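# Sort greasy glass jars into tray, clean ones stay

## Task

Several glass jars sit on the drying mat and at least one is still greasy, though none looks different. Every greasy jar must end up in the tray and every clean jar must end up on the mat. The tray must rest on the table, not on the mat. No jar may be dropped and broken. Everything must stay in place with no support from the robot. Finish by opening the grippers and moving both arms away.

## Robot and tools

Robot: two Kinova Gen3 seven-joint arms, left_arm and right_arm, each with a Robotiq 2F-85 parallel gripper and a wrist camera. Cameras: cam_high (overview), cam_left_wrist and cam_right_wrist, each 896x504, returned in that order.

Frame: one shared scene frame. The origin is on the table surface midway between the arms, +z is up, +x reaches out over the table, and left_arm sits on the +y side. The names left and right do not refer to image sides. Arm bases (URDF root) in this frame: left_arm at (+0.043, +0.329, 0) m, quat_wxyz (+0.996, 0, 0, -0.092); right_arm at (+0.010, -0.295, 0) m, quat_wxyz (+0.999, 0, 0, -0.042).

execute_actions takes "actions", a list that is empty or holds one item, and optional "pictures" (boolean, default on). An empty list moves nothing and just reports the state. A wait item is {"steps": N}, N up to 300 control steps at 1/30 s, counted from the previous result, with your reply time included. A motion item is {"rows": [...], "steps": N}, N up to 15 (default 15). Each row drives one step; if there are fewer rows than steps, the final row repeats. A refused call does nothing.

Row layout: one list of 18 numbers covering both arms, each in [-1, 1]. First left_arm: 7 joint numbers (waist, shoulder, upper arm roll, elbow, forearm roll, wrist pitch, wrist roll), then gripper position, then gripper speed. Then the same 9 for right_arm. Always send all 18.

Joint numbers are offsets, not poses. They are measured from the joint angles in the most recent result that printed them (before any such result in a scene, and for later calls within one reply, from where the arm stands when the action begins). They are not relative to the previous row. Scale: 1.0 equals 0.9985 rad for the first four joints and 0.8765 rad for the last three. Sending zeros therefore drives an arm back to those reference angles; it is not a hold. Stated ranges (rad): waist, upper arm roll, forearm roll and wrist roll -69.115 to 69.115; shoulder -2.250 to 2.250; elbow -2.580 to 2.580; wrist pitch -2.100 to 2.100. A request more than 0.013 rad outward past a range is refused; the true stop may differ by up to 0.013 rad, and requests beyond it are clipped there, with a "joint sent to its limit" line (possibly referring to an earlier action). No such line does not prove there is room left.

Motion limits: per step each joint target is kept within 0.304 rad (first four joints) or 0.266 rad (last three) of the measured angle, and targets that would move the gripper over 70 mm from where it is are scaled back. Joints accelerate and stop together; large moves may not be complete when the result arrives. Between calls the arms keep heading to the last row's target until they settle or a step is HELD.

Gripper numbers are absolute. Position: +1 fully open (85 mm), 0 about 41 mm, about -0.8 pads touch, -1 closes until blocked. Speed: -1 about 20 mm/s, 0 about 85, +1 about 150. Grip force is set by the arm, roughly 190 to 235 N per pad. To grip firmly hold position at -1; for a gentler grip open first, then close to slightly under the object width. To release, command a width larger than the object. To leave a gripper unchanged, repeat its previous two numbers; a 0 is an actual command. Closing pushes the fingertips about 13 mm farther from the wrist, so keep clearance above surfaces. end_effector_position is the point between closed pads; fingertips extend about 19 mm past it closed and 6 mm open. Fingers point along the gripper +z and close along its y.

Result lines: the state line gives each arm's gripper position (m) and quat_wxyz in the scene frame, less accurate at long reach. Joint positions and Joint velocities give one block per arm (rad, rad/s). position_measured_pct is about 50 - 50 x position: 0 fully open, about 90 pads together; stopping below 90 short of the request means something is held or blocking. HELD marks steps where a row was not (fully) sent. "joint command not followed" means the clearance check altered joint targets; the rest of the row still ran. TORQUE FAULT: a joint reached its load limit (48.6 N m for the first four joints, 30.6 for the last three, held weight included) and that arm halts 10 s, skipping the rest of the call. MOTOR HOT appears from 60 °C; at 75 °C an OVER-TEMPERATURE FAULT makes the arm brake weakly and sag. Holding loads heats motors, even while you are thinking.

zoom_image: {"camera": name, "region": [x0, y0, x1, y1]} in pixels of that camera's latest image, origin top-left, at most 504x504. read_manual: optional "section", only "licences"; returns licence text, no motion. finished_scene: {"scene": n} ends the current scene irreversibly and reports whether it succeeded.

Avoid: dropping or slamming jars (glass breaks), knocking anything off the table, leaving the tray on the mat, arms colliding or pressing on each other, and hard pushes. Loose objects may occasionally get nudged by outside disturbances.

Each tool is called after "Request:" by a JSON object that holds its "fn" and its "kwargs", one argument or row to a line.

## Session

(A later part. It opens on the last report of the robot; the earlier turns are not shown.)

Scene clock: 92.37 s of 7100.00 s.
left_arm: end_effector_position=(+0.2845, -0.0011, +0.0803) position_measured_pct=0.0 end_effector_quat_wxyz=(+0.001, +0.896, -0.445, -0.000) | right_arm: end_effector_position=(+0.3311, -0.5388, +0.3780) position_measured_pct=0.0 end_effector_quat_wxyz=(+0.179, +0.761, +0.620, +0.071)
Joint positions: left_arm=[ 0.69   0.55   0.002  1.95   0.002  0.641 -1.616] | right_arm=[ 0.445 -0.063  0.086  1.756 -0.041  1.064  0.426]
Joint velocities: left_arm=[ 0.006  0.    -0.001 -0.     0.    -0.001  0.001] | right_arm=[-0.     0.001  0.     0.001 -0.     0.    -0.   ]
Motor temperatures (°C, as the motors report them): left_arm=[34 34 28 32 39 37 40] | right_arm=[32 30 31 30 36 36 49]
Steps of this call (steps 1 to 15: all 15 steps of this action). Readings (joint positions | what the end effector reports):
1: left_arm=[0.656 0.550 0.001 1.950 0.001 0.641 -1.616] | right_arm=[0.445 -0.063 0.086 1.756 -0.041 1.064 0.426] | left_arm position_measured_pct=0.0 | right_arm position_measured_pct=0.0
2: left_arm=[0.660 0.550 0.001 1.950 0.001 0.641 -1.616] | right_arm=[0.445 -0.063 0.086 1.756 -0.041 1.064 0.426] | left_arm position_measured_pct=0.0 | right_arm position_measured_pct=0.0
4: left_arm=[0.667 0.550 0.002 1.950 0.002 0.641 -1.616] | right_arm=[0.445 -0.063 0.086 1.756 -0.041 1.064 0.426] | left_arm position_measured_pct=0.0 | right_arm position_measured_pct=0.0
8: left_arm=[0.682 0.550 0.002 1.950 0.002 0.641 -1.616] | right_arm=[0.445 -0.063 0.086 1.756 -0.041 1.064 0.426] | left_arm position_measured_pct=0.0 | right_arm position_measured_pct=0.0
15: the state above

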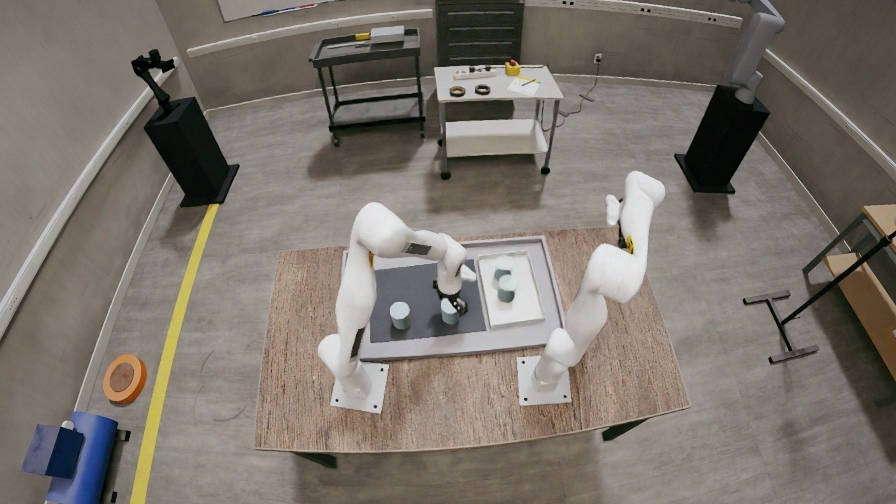

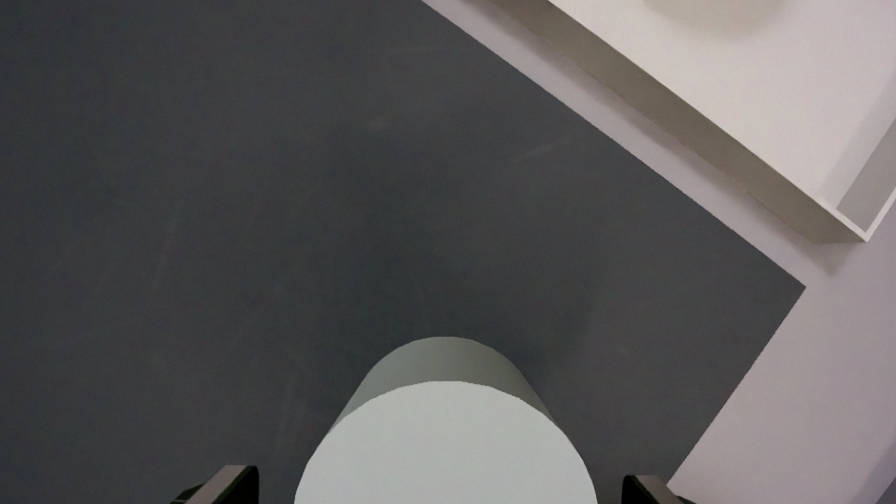

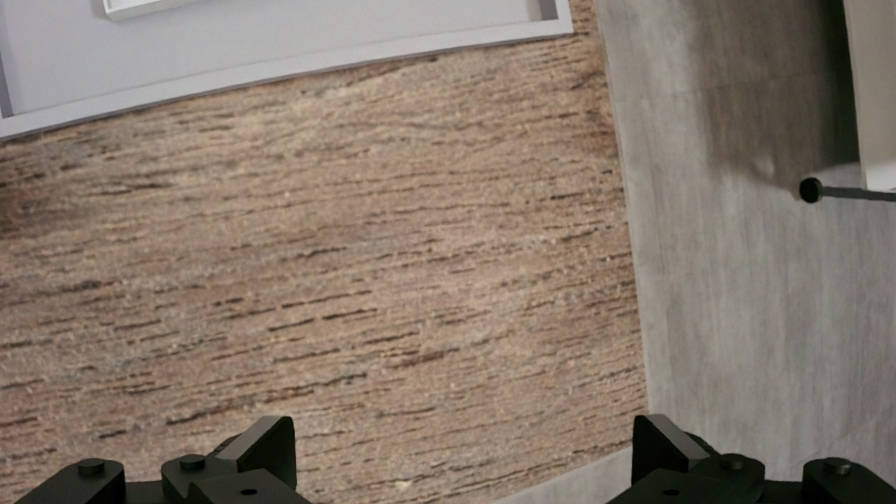

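Request:
{"fn": "execute_actions", "kwargs": {
  "actions": [
    {"rows":[[0,-0.085,-0.002,-0.073,-0.002,0.179,0,1,0,0,0,0,0,0,0,0,1,0]],"steps":13}
  ],
  "pictures": false
}}

Request:
{"fn": "execute_actions", "kwargs": {
  "actions": [
    {"rows":[[-0.03,-0.018,0,0.031,0,-0.014,0,1,0,0,0,0,0,0,0,0,1,0],[-0.06,-0.036,0,0.061,0,-0.029,0,1,0,0,0,0,0,0,0,0,1,0],[-0.09,-0.054,0,0.092,0,-0.043,0,1,0,0,0,0,0,0,0,0,1,0],[-0.12,-0.072,0,0.123,0,-0.057,0,1,0,0,0,0,0,0,0,0,1,0],[-0.15,-0.09,0,0.153,0,-0.072,0,1,0,0,0,0,0,0,0,0,1,0],[-0.18,-0.108,0,0.184,0,-0.086,0,1,0,0,0,0,0,0,0,0,1,0],[-0.21,-0.126,0,0.215,0,-0.1,0,1,0,0,0,0,0,0,0,0,1,0],[-0.24,-0.144,0,0.245,0,-0.114,0,1,0,0,0,0,0,0,0,0,1,0],[-0.27,-0.162,0,0.276,0,-0.129,0,1,0,0,0,0,0,0,0,0,1,0],[-0.3,-0.18,0,0.307,0,-0.143,0,1,0,0,0,0,0,0,0,0,1,0],[-0.33,-0.198,0,0.337,0,-0.157,0,1,0,0,0,0,0,0,0,0,1,0],[-0.36,-0.216,0,0.368,0,-0.172,0,1,0,0,0,0,0,0,0,0,1,0],[-0.39,-0.234,0,0.398,0,-0.186,-0.03,1,0,0,0,0,0,0,0,0,1,0]]}
  ],
  "pictures": false
}}

Request:
{"fn": "execute_actions", "kwargs": {
  "actions": [
    {"steps":15}
  ]
}}

Scene clock: 101.53 s of 7100.00 s.
left_arm: end_effector_position=(+0.2893, -0.0050, +0.1297) position_measured_pct=0.0 end_effector_quat_wxyz=(-0.000, +0.896, -0.444, -0.000) | right_arm: end_effector_position=(+0.3311, -0.5388, +0.3780) position_measured_pct=0.0 end_effector_quat_wxyz=(+0.179, +0.761, +0.620, +0.071)
Joint positions: left_arm=[ 0.69   0.467 -0.     1.877 -0.     0.798 -1.616] | right_arm=[ 0.445 -0.063  0.086  1.756 -0.041  1.064  0.426]
Joint velocities: left_arm=[-0.    -0.013  0.001 -0.001  0.     0.001 -0.   ] | right_arm=[ 0.    -0.    -0.    -0.     0.001  0.    -0.001]
Motor temperatures (°C, as the motors report them): left_arm=[34 34 28 32 39 37 40] | right_arm=[32 30 31 30 36 36 49]
Steps of this call (steps 1 to 15: the robot went on to your last target; steps 16 to 90: nothing new was sent; then 5.73 s passed at rest; steps 91 to 103: all 13 steps of this action). Readings (joint positions | what the end effector reports):
91: left_arm=[0.691 0.549 0.002 1.949 0.002 0.643 -1.616] | right_arm=[0.445 -0.063 0.086 1.756 -0.041 1.064 0.426] | left_arm position_measured_pct=0.0 | right_arm position_measured_pct=0.0
92: left_arm=[0.691 0.542 0.001 1.945 0.001 0.652 -1.616] | right_arm=[0.445 -0.063 0.086 1.756 -0.041 1.064 0.426] | left_arm position_measured_pct=0.0 | right_arm position_measured_pct=0.0
94: left_arm=[0.691 0.513 0.001 1.922 0.001 0.702 -1.616] | right_arm=[0.445 -0.063 0.086 1.756 -0.041 1.064 0.426] | left_arm position_measured_pct=0.0 | right_arm position_measured_pct=0.0
98: left_arm=[0.690 0.470 -0.000 1.878 -0.000 0.794 -1.616] | right_arm=[0.445 -0.063 0.086 1.756 -0.041 1.064 0.426] | left_arm position_measured_pct=0.0 | right_arm position_measured_pct=0.0
103: the state above

Scene clock: 102.03 s of 7100.00 s.
left_arm: end_effector_position=(+0.2892, +0.1532, +0.1303) position_measured_pct=0.0 end_effector_quat_wxyz=(-0.001, +0.957, -0.289, -0.001) | right_arm: end_effector_position=(+0.3311, -0.5388, +0.3780) position_measured_pct=0.0 end_effector_quat_wxyz=(+0.179, +0.761, +0.620, +0.071)
Joint positions: left_arm=[ 0.354  0.266 -0.002  2.22  -0.001  0.657 -1.619] | right_arm=[ 0.445 -0.063  0.086  1.756 -0.041  1.064  0.426]
Joint velocities: left_arm=[-0.633 -0.38  -0.016  0.717 -0.006 -0.283 -0.099] | right_arm=[ 0.     0.     0.    -0.001 -0.001 -0.001  0.001]
Motor temperatures (°C, as the motors report them): left_arm=[34 34 28 32 39 37 40] | right_arm=[32 30 31 30 36 36 49]
Steps of this call (steps 1 to 15: all 15 steps of this action). Readings (joint positions | what the end effector reports):
1: left_arm=[0.689 0.466 -0.000 1.878 -0.000 0.797 -1.616] | right_arm=[0.445 -0.063 0.086 1.756 -0.041 1.064 0.426] | left_arm position_measured_pct=0.0 | right_arm position_measured_pct=0.0
2: left_arm=[0.682 0.461 0.001 1.883 0.000 0.795 -1.616] | right_arm=[0.445 -0.063 0.086 1.756 -0.041 1.064 0.426] | left_arm position_measured_pct=0.0 | right_arm position_measured_pct=0.0
4: left_arm=[0.653 0.444 0.002 1.910 0.001 0.784 -1.616] | right_arm=[0.445 -0.063 0.086 1.756 -0.041 1.064 0.426] | left_arm position_measured_pct=0.0 | right_arm position_measured_pct=0.0
8: left_arm=[0.549 0.382 -0.000 2.016 -0.000 0.741 -1.616] | right_arm=[0.445 -0.063 0.086 1.756 -0.041 1.064 0.426] | left_arm position_measured_pct=0.0 | right_arm position_measured_pct=0.0
15: the state above

Scene clock: 102.53 s of 7100.00 s.
left_arm: end_effector_position=(+0.2815, +0.1747, +0.1295) position_measured_pct=0.0 end_effector_quat_wxyz=(-0.000, +0.961, -0.276, -0.001) | right_arm: end_effector_position=(+0.3311, -0.5388, +0.3780) position_measured_pct=0.0 end_effector_quat_wxyz=(+0.179, +0.761, +0.620, +0.071)
Joint positions: left_arm=[ 0.301  0.233 -0.     2.275 -0.     0.635 -1.643] | right_arm=[ 0.445 -0.063  0.086  1.756 -0.041  1.064  0.426]
Joint velocities: left_arm=[-0.005 -0.003  0.001  0.    -0.     0.001  0.   ] | right_arm=[-0.     0.    -0.    -0.     0.001  0.     0.   ]
Motor temperatures (°C, as the motors report them): left_arm=[34 34 28 32 39 37 40] | right_arm=[32 30 31 30 36 36 49]
Steps of this call (steps 1 to 15: the robot went on to your last target). Readings (joint positions | what the end effector reports):
1: left_arm=[0.336 0.255 -0.002 2.242 -0.001 0.649 -1.624] | right_arm=[0.445 -0.063 0.086 1.756 -0.041 1.064 0.426] | left_arm position_measured_pct=0.0 | right_arm position_measured_pct=0.0
2: left_arm=[0.323 0.247 -0.002 2.258 -0.001 0.642 -1.632] | right_arm=[0.445 -0.063 0.086 1.756 -0.041 1.064 0.426] | left_arm position_measured_pct=0.0 | right_arm position_measured_pct=0.0
4: left_arm=[0.311 0.240 -0.002 2.272 -0.001 0.637 -1.642] | right_arm=[0.445 -0.063 0.086 1.756 -0.041 1.064 0.426] | left_arm position_measured_pct=0.0 | right_arm position_measured_pct=0.0
8: left_arm=[0.305 0.236 -0.000 2.274 -0.000 0.635 -1.643] | right_arm=[0.445 -0.063 0.086 1.756 -0.041 1.064 0.426] | left_arm position_measured_pct=0.0 | right_arm position_measured_pct=0.0
15: the state above

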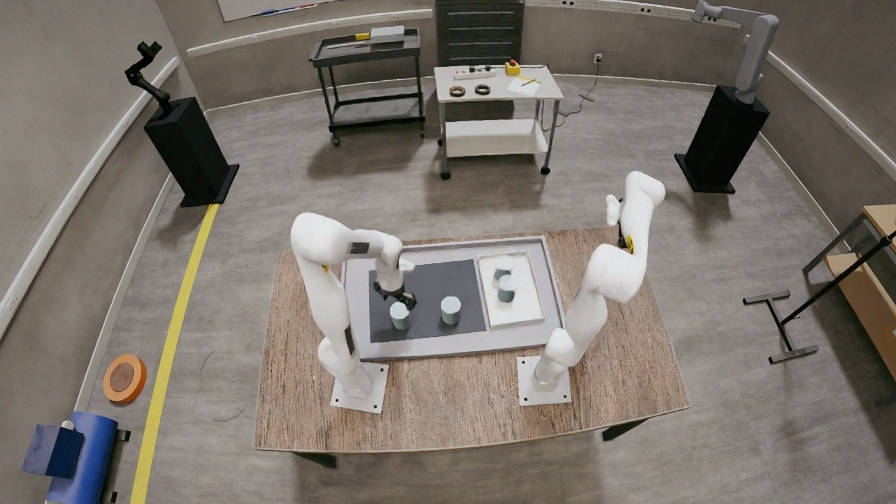

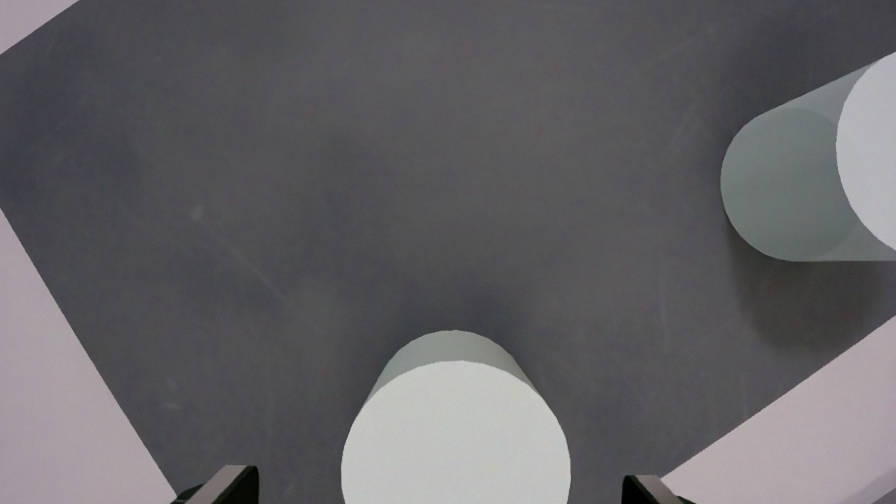

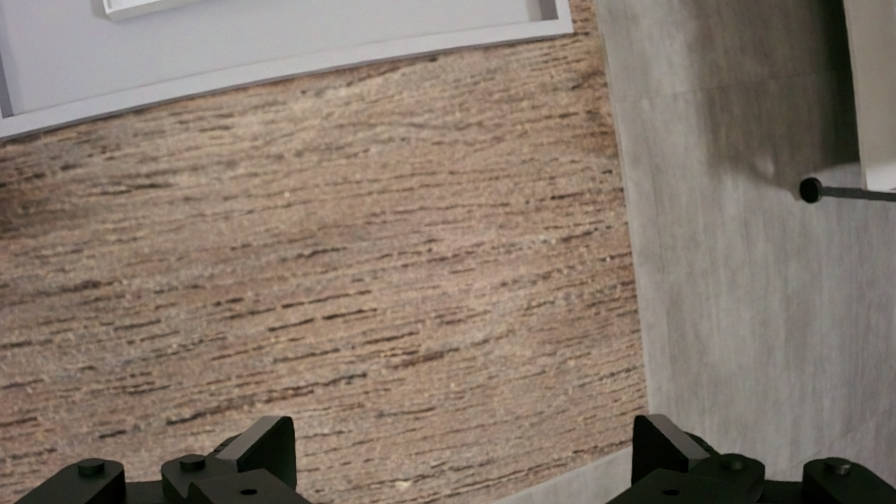

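Request:
{"fn": "execute_actions", "kwargs": {
  "actions": [
    {"rows":[[0.014,0.134,0,0.073,0,-0.238,0,1,0,0,0,0,0,0,0,0,1,0]]}
  ],
  "pictures": false
}}

Request:
{"fn": "execute_actions", "kwargs": {
  "actions": [
    {"steps":8}
  ]
}}

Request:
{"fn": "execute_actions", "kwargs": {
  "actions": [
    {"rows":[[-0.006,0,0,0,0,0,0,1,0,0,0,0,0,0,0,0,1,0],[-0.012,0,0,0,0,0,0,1,0,0,0,0,0,0,0,0,1,0],[-0.018,0,0,0,0,0,0,1,0,0,0,0,0,0,0,0,1,0],[-0.024,0,0,0,0,0,0,1,0,0,0,0,0,0,0,0,1,0],[-0.03,0,0,0,0,0,0,1,0,0,0,0,0,0,0,0,1,0],[-0.035,0,0,0,0,0,0,1,0,0,0,0,0,0,0,0,1,0],[-0.04,0,0,0,0,0,0,1,0,0,0,0,0,0,0,0,1,0],[-0.045,0,0,0,0,0,0,1,0,0,0,0,0,0,0,0,1,0],[-0.05,0,0,0,0,0,0,1,0,0,0,0,0,0,0,0,1,0],[-0.055,0,0,0,0,0,0,1,0,0,0,0,0,0,0,0,1,0],[-0.06,0,0,0,0,0,0,1,0,0,0,0,0,0,0,0,1,0]]}
  ],
  "pictures": false
}}

Request:
{"fn": "execute_actions", "kwargs": {
  "actions": [
    {"steps":8}
  ]
}}

Request:
{"fn": "execute_actions", "kwargs": {
  "actions": [
    {"rows":[[0.006,0,0,0,0,0,0,1,0,0,0,0,0,0,0,0,1,0],[0.012,0,0,0,0,0,0,1,0,0,0,0,0,0,0,0,1,0],[0.018,0,0,0,0,0,0,1,0,0,0,0,0,0,0,0,1,0],[0.024,0,0,0,0,0,0,1,0,0,0,0,0,0,0,0,1,0],[0.03,0,0,0,0,0,0,1,0,0,0,0,0,0,0,0,1,0],[0.036,0,0,0,0,0,0,1,0,0,0,0,0,0,0,0,1,0],[0.042,0,0,0,0,0,0,1,0,0,0,0,0,0,0,0,1,0],[0.048,0,0,0,0,0,0,1,0,0,0,0,0,0,0,0,1,0],[0.053,0,0,0,0,0,0,1,0,0,0,0,0,0,0,0,1,0]]}
  ]
}}

Scene clock: 111.37 s of 7100.00 s.
left_arm: end_effector_position=(+0.2784, +0.1720, +0.0807) position_measured_pct=0.0 end_effector_quat_wxyz=(+0.000, +0.959, -0.282, +0.001) | right_arm: end_effector_position=(+0.3311, -0.5388, +0.3780) position_measured_pct=0.0 end_effector_quat_wxyz=(+0.179, +0.761, +0.620, +0.071)
Joint positions: left_arm=[ 0.315  0.365 -0.     2.347 -0.     0.426 -1.643] | right_arm=[ 0.445 -0.063  0.086  1.756 -0.041  1.064  0.426]
Joint velocities: left_arm=[ 0.002  0.02  -0.001  0.002 -0.    -0.001 -0.001] | right_arm=[-0.     0.     0.    -0.001  0.    -0.001 -0.001]
Motor temperatures (°C, as the motors report them): left_arm=[34 34 28 32 39 37 40] | right_arm=[32 30 31 30 36 36 49]
Steps of this call (steps 1 to 15: the robot went on to your last target; steps 16 to 90: nothing new was sent; then 5.33 s passed at rest; steps 91 to 105: all 15 steps of this action). Readings (joint positions | what the end effector reports):
91: left_arm=[0.301 0.235 -0.000 2.275 -0.000 0.633 -1.643] | right_arm=[0.445 -0.063 0.086 1.756 -0.041 1.064 0.426] | left_arm position_measured_pct=0.0 | right_arm position_measured_pct=0.0
92: left_arm=[0.302 0.242 -0.000 2.278 -0.000 0.625 -1.643] | right_arm=[0.445 -0.063 0.086 1.756 -0.041 1.064 0.426] | left_arm position_measured_pct=0.0 | right_arm position_measured_pct=0.0
94: left_arm=[0.305 0.272 -0.000 2.292 -0.000 0.584 -1.643] | right_arm=[0.445 -0.063 0.086 1.756 -0.041 1.064 0.426] | left_arm position_measured_pct=0.0 | right_arm position_measured_pct=0.0
98: left_arm=[0.313 0.350 -0.000 2.338 -0.000 0.454 -1.643] | right_arm=[0.445 -0.063 0.086 1.756 -0.041 1.064 0.426] | left_arm position_measured_pct=0.0 | right_arm position_measured_pct=0.0
105: the state above

Scene clock: 111.63 s of 7100.00 s.
left_arm: end_effector_position=(+0.2780, +0.1722, +0.0801) position_measured_pct=0.0 end_effector_quat_wxyz=(-0.000, +0.959, -0.282, +0.000) | right_arm: end_effector_position=(+0.3311, -0.5388, +0.3780) position_measured_pct=0.0 end_effector_quat_wxyz=(+0.179, +0.761, +0.620, +0.071)
Joint positions: left_arm=[ 0.315  0.367 -0.     2.347 -0.     0.426 -1.643] | right_arm=[ 0.445 -0.063  0.086  1.756 -0.041  1.064  0.426]
Joint velocities: left_arm=[-0.     0.002  0.001  0.    -0.     0.    -0.001] | right_arm=[-0.    -0.     0.     0.001 -0.     0.     0.001]
Motor temperatures (°C, as the motors report them): left_arm=[34 34 28 32 39 37 40] | right_arm=[32 30 31 30 36 36 49]
Steps of this call (steps 1 to 8: the robot went on to your last target). Readings (joint positions | what the end effector reports):
1: left_arm=[0.315 0.366 -0.000 2.347 -0.000 0.426 -1.643] | right_arm=[0.445 -0.063 0.086 1.756 -0.041 1.064 0.426] | left_arm position_measured_pct=0.0 | right_arm position_measured_pct=0.0
2: left_arm=[0.315 0.366 -0.000 2.347 -0.000 0.426 -1.643] | right_arm=[0.445 -0.063 0.086 1.756 -0.041 1.064 0.426] | left_arm position_measured_pct=0.0 | right_arm position_measured_pct=0.0
4: left_arm=[0.315 0.367 -0.000 2.347 -0.000 0.426 -1.643] | right_arm=[0.445 -0.063 0.086 1.756 -0.041 1.064 0.426] | left_arm position_measured_pct=0.0 | right_arm position_measured_pct=0.0
8: the state above

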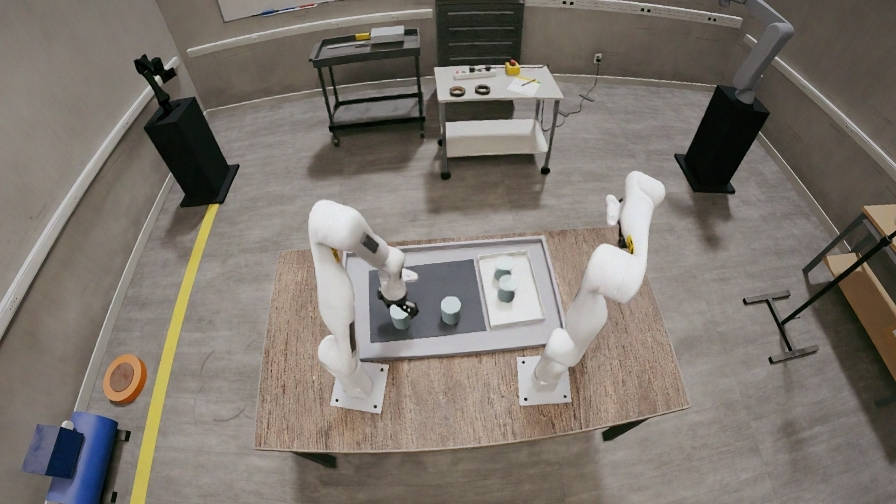

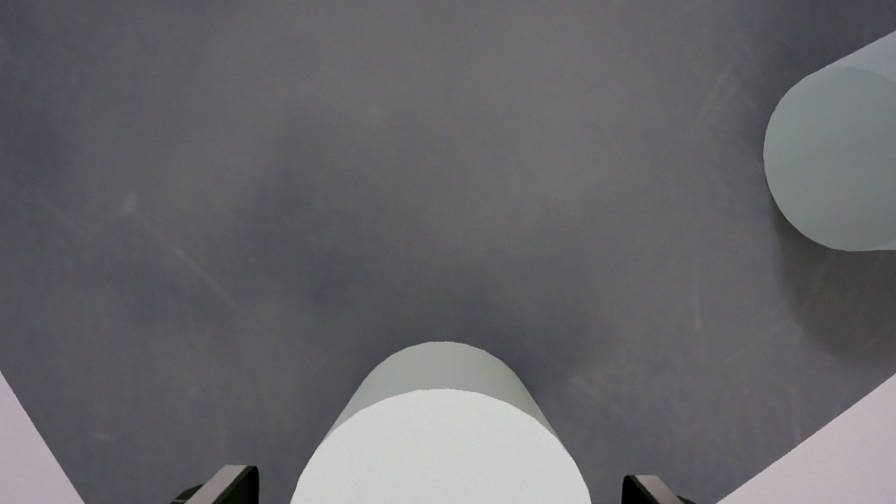

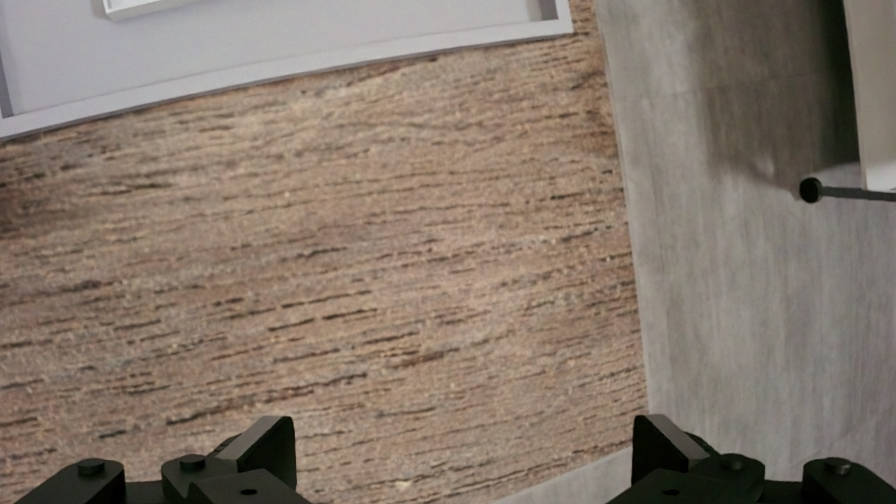

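Scene clock: 112.13 s of 7100.00 s.
left_arm: end_effector_position=(+0.2865, +0.1855, +0.0803) position_measured_pct=0.0 end_effector_quat_wxyz=(+0.000, +0.967, -0.255, +0.001) | right_arm: end_effector_position=(+0.3311, -0.5388, +0.3780) position_measured_pct=0.0 end_effector_quat_wxyz=(+0.179, +0.761, +0.620, +0.071)
Joint positions: left_arm=[ 0.258  0.367  0.     2.347  0.     0.426 -1.643] | right_arm=[ 0.445 -0.063  0.086  1.756 -0.041  1.064  0.426]
Joint velocities: left_arm=[-0.014 -0.001  0.005  0.     0.002  0.001 -0.001] | right_arm=[ 0.     0.    -0.    -0.     0.001 -0.     0.002]
Motor temperatures (°C, as the motors report them): left_arm=[34 34 28 32 39 37 40] | right_arm=[32 30 31 30 36 36 49]
Steps of this call (steps 1 to 15: all 15 steps of this action). Readings (joint positions | what the end effector reports):
1: left_arm=[0.314 0.367 -0.000 2.347 -0.000 0.426 -1.643] | right_arm=[0.445 -0.063 0.086 1.756 -0.041 1.064 0.426] | left_arm position_measured_pct=0.0 | right_arm position_measured_pct=0.0
2: left_arm=[0.309 0.367 0.000 2.347 -0.000 0.426 -1.643] | right_arm=[0.445 -0.063 0.086 1.756 -0.041 1.064 0.426] | left_arm position_measured_pct=0.0 | right_arm position_measured_pct=0.0
4: left_arm=[0.298 0.367 -0.000 2.347 -0.000 0.426 -1.643] | right_arm=[0.445 -0.063 0.086 1.756 -0.041 1.064 0.426] | left_arm position_measured_pct=0.0 | right_arm position_measured_pct=0.0
8: left_arm=[0.278 0.367 -0.000 2.347 0.000 0.426 -1.643] | right_arm=[0.445 -0.063 0.086 1.756 -0.041 1.064 0.426] | left_arm position_measured_pct=0.0 | right_arm position_measured_pct=0.0
15: the state above

Scene clock: 112.40 s of 7100.00 s.
left_arm: end_effector_position=(+0.2867, +0.1857, +0.0804) position_measured_pct=0.0 end_effector_quat_wxyz=(+0.000, +0.967, -0.254, +0.001) | right_arm: end_effector_position=(+0.3311, -0.5388, +0.3780) position_measured_pct=0.0 end_effector_quat_wxyz=(+0.179, +0.761, +0.620, +0.071)
Joint positions: left_arm=[ 0.257  0.366  0.001  2.347  0.001  0.426 -1.643] | right_arm=[ 0.445 -0.063  0.086  1.756 -0.041  1.064  0.426]
Joint velocities: left_arm=[-0.001  0.001  0.     0.     0.     0.     0.001] | right_arm=[-0.    -0.     0.     0.     0.001  0.001  0.001]
Motor temperatures (°C, as the motors report them): left_arm=[34 34 28 32 39 37 40] | right_arm=[32 30 31 30 36 36 49]
Steps of this call (steps 1 to 8: the robot went on to your last target). Readings (joint positions | what the end effector reports):
1: left_arm=[0.258 0.367 0.001 2.347 0.000 0.426 -1.643] | right_arm=[0.445 -0.063 0.086 1.756 -0.041 1.064 0.426] | left_arm position_measured_pct=0.0 | right_arm position_measured_pct=0.0
2: left_arm=[0.257 0.366 0.001 2.347 0.001 0.426 -1.643] | right_arm=[0.445 -0.063 0.086 1.756 -0.041 1.064 0.426] | left_arm position_measured_pct=0.0 | right_arm position_measured_pct=0.0
4: left_arm=[0.257 0.366 0.001 2.347 0.001 0.426 -1.643] | right_arm=[0.445 -0.063 0.086 1.756 -0.041 1.064 0.426] | left_arm position_measured_pct=0.0 | right_arm position_measured_pct=0.0
8: the state above

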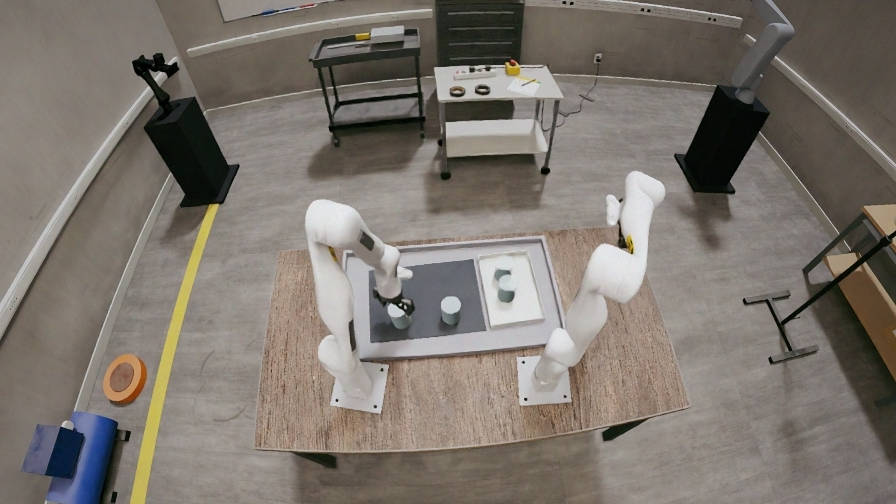

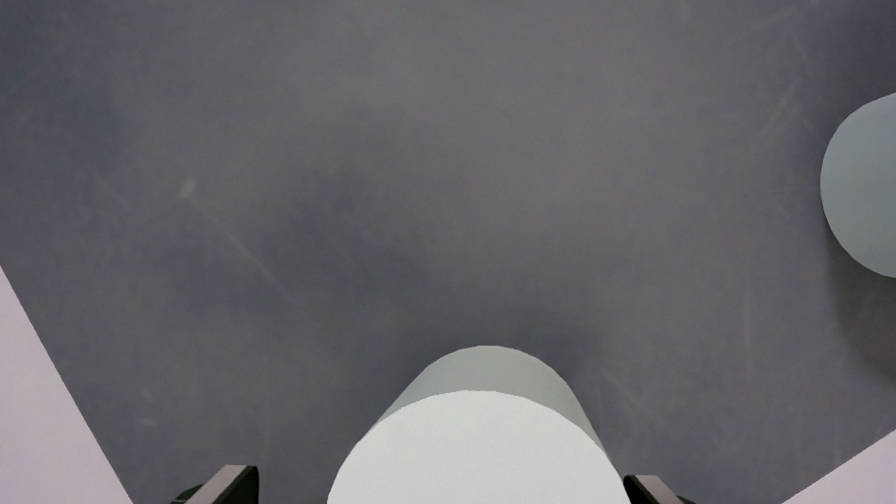

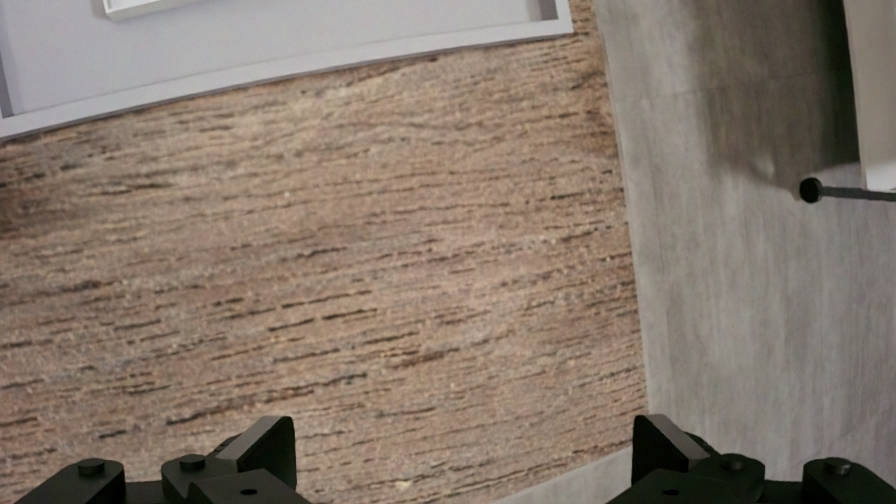

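Scene clock: 112.90 s of 7100.00 s.
left_arm: end_effector_position=(+0.2789, +0.1732, +0.0804) position_measured_pct=0.0 end_effector_quat_wxyz=(+0.000, +0.960, -0.279, +0.001) | right_arm: end_effector_position=(+0.3311, -0.5388, +0.3780) position_measured_pct=0.0 end_effector_quat_wxyz=(+0.179, +0.761, +0.620, +0.071)
Joint positions: left_arm=[ 0.308  0.366  0.001  2.347  0.001  0.426 -1.643] | right_arm=[ 0.445 -0.063  0.086  1.756 -0.041  1.064  0.426]
Joint velocities: left_arm=[ 0.006  0.001 -0.001  0.    -0.     0.001  0.001] | right_arm=[ 0.    -0.     0.    -0.    -0.001 -0.002  0.001]
Motor temperatures (°C, as the motors report them): left_arm=[34 34 28 32 39 37 40] | right_arm=[32 30 31 30 36 36 49]
Steps of this call (steps 1 to 15: all 15 steps of this action). Readings (joint positions | what the end effector reports):
1: left_arm=[0.258 0.366 0.001 2.347 0.001 0.426 -1.643] | right_arm=[0.445 -0.063 0.086 1.756 -0.041 1.064 0.426] | left_arm position_measured_pct=0.0 | right_arm position_measured_pct=0.0
2: left_arm=[0.264 0.366 0.001 2.347 0.001 0.426 -1.643] | right_arm=[0.445 -0.063 0.086 1.756 -0.041 1.064 0.426] | left_arm position_measured_pct=0.0 | right_arm position_measured_pct=0.0
4: left_arm=[0.274 0.366 0.001 2.347 0.001 0.426 -1.643] | right_arm=[0.445 -0.063 0.086 1.756 -0.041 1.064 0.426] | left_arm position_measured_pct=0.0 | right_arm position_measured_pct=0.0
8: left_arm=[0.296 0.366 0.001 2.347 0.001 0.426 -1.643] | right_arm=[0.445 -0.063 0.086 1.756 -0.041 1.064 0.426] | left_arm position_measured_pct=0.0 | right_arm position_measured_pct=0.0
15: the state above

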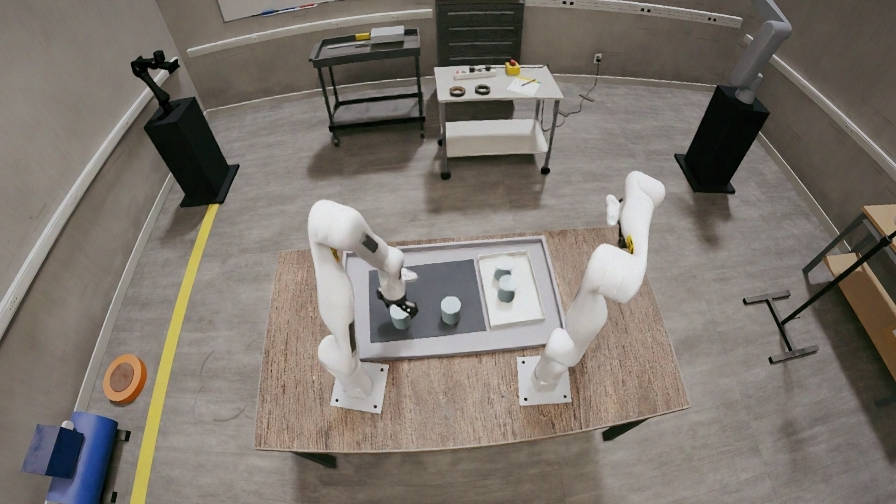

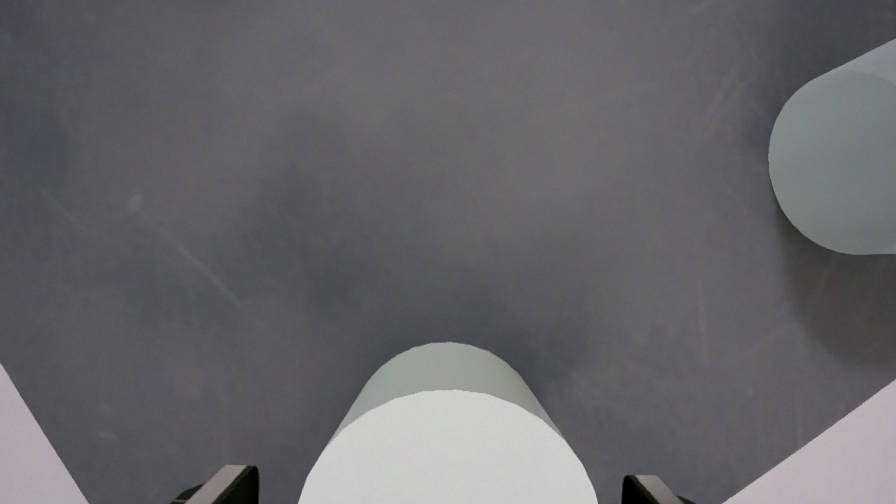

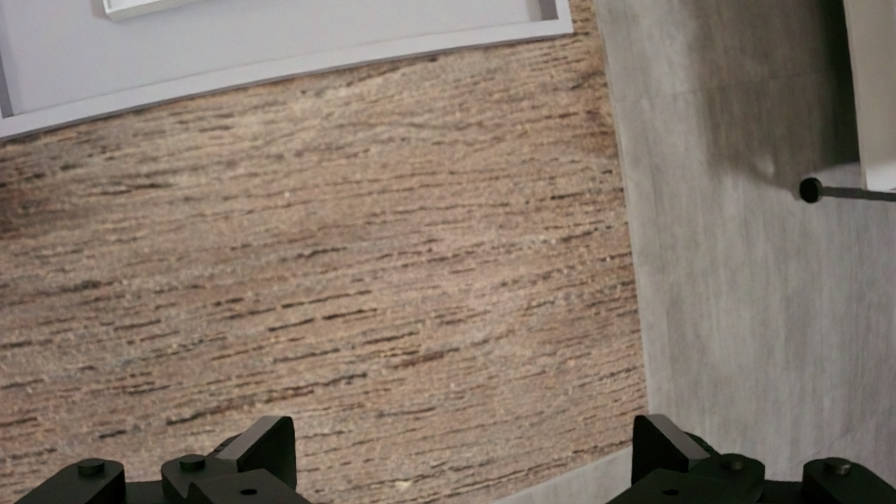

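Clean too.

Request:
{"fn": "execute_actions", "kwargs": {
  "actions": [
    {"rows":[[0,-0.134,0,-0.073,0,0.238,0,1,0,0,0,0,0,0,0,0,1,0]],"steps":13}
  ],
  "pictures": false
}}

Request:
{"fn": "execute_actions", "kwargs": {
  "actions": [
    {"rows":[[0,-0.2,0,-0.2,0,0.28,0,1,0,0,0,0,0,0,0,0,1,0]]}
  ],
  "pictures": false
}}

Request:
{"fn": "execute_actions", "kwargs": {
  "actions": [
    {"steps":12}
  ],
  "pictures": false
}}

Request:
{"fn": "finished_scene", "kwargs": {
  "scene": 2
}}

Scene clock: 115.83 s of 7100.00 s.
left_arm: end_effector_position=(+0.2796, +0.1728, +0.1287) position_measured_pct=0.0 end_effector_quat_wxyz=(-0.000, +0.960, -0.279, -0.002) | right_arm: end_effector_position=(+0.3311, -0.5388, +0.3780) position_measured_pct=0.0 end_effector_quat_wxyz=(+0.179, +0.761, +0.620, +0.071)
Joint positions: left_arm=[ 0.309  0.236  0.001  2.275  0.001  0.635 -1.643] | right_arm=[ 0.445 -0.063  0.086  1.756 -0.041  1.064  0.426]
Joint velocities: left_arm=[-0.001 -0.033  0.    -0.005 -0.     0.006  0.001] | right_arm=[ 0.    -0.    -0.     0.    -0.     0.001  0.001]
Motor temperatures (°C, as the motors report them): left_arm=[34 34 28 32 39 37 40] | right_arm=[32 30 31 30 36 36 49]
Steps of this call (steps 1 to 15: the robot went on to your last target; steps 16 to 75: nothing new was sent; steps 76 to 88: all 13 steps of this action). Readings (joint positions | what the end effector reports):
76: left_arm=[0.310 0.365 0.001 2.347 0.001 0.428 -1.643] | right_arm=[0.445 -0.063 0.086 1.756 -0.041 1.064 0.426] | left_arm position_measured_pct=0.0 | right_arm position_measured_pct=0.0
77: left_arm=[0.309 0.358 0.001 2.344 0.001 0.436 -1.643] | right_arm=[0.445 -0.063 0.086 1.756 -0.041 1.064 0.426] | left_arm position_measured_pct=0.0 | right_arm position_measured_pct=0.0
79: left_arm=[0.309 0.327 0.001 2.329 0.001 0.478 -1.643] | right_arm=[0.445 -0.063 0.086 1.756 -0.041 1.064 0.426] | left_arm position_measured_pct=0.0 | right_arm position_measured_pct=0.0
83: left_arm=[0.309 0.250 0.001 2.284 0.001 0.607 -1.643] | right_arm=[0.445 -0.063 0.086 1.756 -0.041 1.064 0.426] | left_arm position_measured_pct=0.0 | right_arm position_measured_pct=0.0
88: the state above

Scene clock: 116.33 s of 7100.00 s.
left_arm: end_effector_position=(+0.3224, +0.1497, +0.2342) position_measured_pct=0.0 end_effector_quat_wxyz=(+0.016, +0.958, -0.279, +0.071) | right_arm: end_effector_position=(+0.3311, -0.5388, +0.3780) position_measured_pct=0.0 end_effector_quat_wxyz=(+0.179, +0.761, +0.620, +0.071)
Joint positions: left_arm=[ 0.309  0.041  0.001  2.075  0.001  0.88  -1.643] | right_arm=[ 0.445 -0.063  0.086  1.756 -0.041  1.064  0.426]
Joint velocities: left_arm=[-0.001 -0.039  0.    -0.002 -0.     0.008  0.001] | right_arm=[-0.     0.     0.     0.     0.     0.001  0.001]
Motor temperatures (°C, as the motors report them): left_arm=[34 34 28 32 39 37 40] | right_arm=[32 30 31 30 36 36 49]
Steps of this call (steps 1 to 15: all 15 steps of this action). Readings (joint positions | what the end effector reports):
1: left_arm=[0.309 0.234 0.001 2.274 0.001 0.636 -1.643] | right_arm=[0.445 -0.063 0.086 1.756 -0.041 1.064 0.426] | left_arm position_measured_pct=0.0 | right_arm position_measured_pct=0.0
2: left_arm=[0.308 0.226 0.001 2.269 0.001 0.643 -1.643] | right_arm=[0.445 -0.063 0.086 1.756 -0.041 1.064 0.426] | left_arm position_measured_pct=0.0 | right_arm position_measured_pct=0.0
4: left_arm=[0.308 0.196 0.001 2.242 0.001 0.676 -1.643] | right_arm=[0.445 -0.063 0.086 1.756 -0.041 1.064 0.426] | left_arm position_measured_pct=0.0 | right_arm position_measured_pct=0.0
8: left_arm=[0.308 0.095 0.001 2.138 0.001 0.802 -1.643] | right_arm=[0.445 -0.063 0.086 1.756 -0.041 1.064 0.426] | left_arm position_measured_pct=0.0 | right_arm position_measured_pct=0.0
15: the state above

Scene clock: 116.73 s of 7100.00 s.
left_arm: end_effector_position=(+0.3226, +0.1496, +0.2356) position_measured_pct=0.0 end_effector_quat_wxyz=(+0.016, +0.958, -0.279, +0.073) | right_arm: end_effector_position=(+0.3311, -0.5388, +0.3780) position_measured_pct=0.0 end_effector_quat_wxyz=(+0.179, +0.761, +0.620, +0.071)
Joint positions: left_arm=[ 0.309  0.037  0.001  2.075  0.001  0.88  -1.643] | right_arm=[ 0.445 -0.063  0.086  1.756 -0.041  1.064  0.426]
Joint velocities: left_arm=[ 0.001 -0.002  0.    -0.     0.     0.001 -0.001] | right_arm=[ 0.     0.001  0.    -0.001  0.001 -0.002 -0.001]
Motor temperatures (°C, as the motors report them): left_arm=[34 34 28 32 39 37 40] | right_arm=[32 30 31 30 36 36 49]
Steps of this call (steps 1 to 12: the robot went on to your last target). Readings (joint positions | what the end effector reports):
1: left_arm=[0.309 0.040 0.001 2.075 0.001 0.880 -1.643] | right_arm=[0.445 -0.063 0.086 1.756 -0.041 1.064 0.426] | left_arm position_measured_pct=0.0 | right_arm position_measured_pct=0.0
2: left_arm=[0.309 0.039 0.001 2.075 0.001 0.880 -1.643] | right_arm=[0.445 -0.063 0.086 1.756 -0.041 1.064 0.426] | left_arm position_measured_pct=0.0 | right_arm position_measured_pct=0.0
4: left_arm=[0.309 0.038 0.001 2.075 0.001 0.880 -1.643] | right_arm=[0.445 -0.063 0.086 1.756 -0.041 1.064 0.426] | left_arm position_measured_pct=0.0 | right_arm position_measured_pct=0.0
8: left_arm=[0.309 0.037 0.001 2.075 0.001 0.880 -1.643] | right_arm=[0.445 -0.063 0.086 1.756 -0.041 1.064 0.426] | left_arm position_measured_pct=0.0 | right_arm position_measured_pct=0.0
12: the state above

The scene is finished: the task was done.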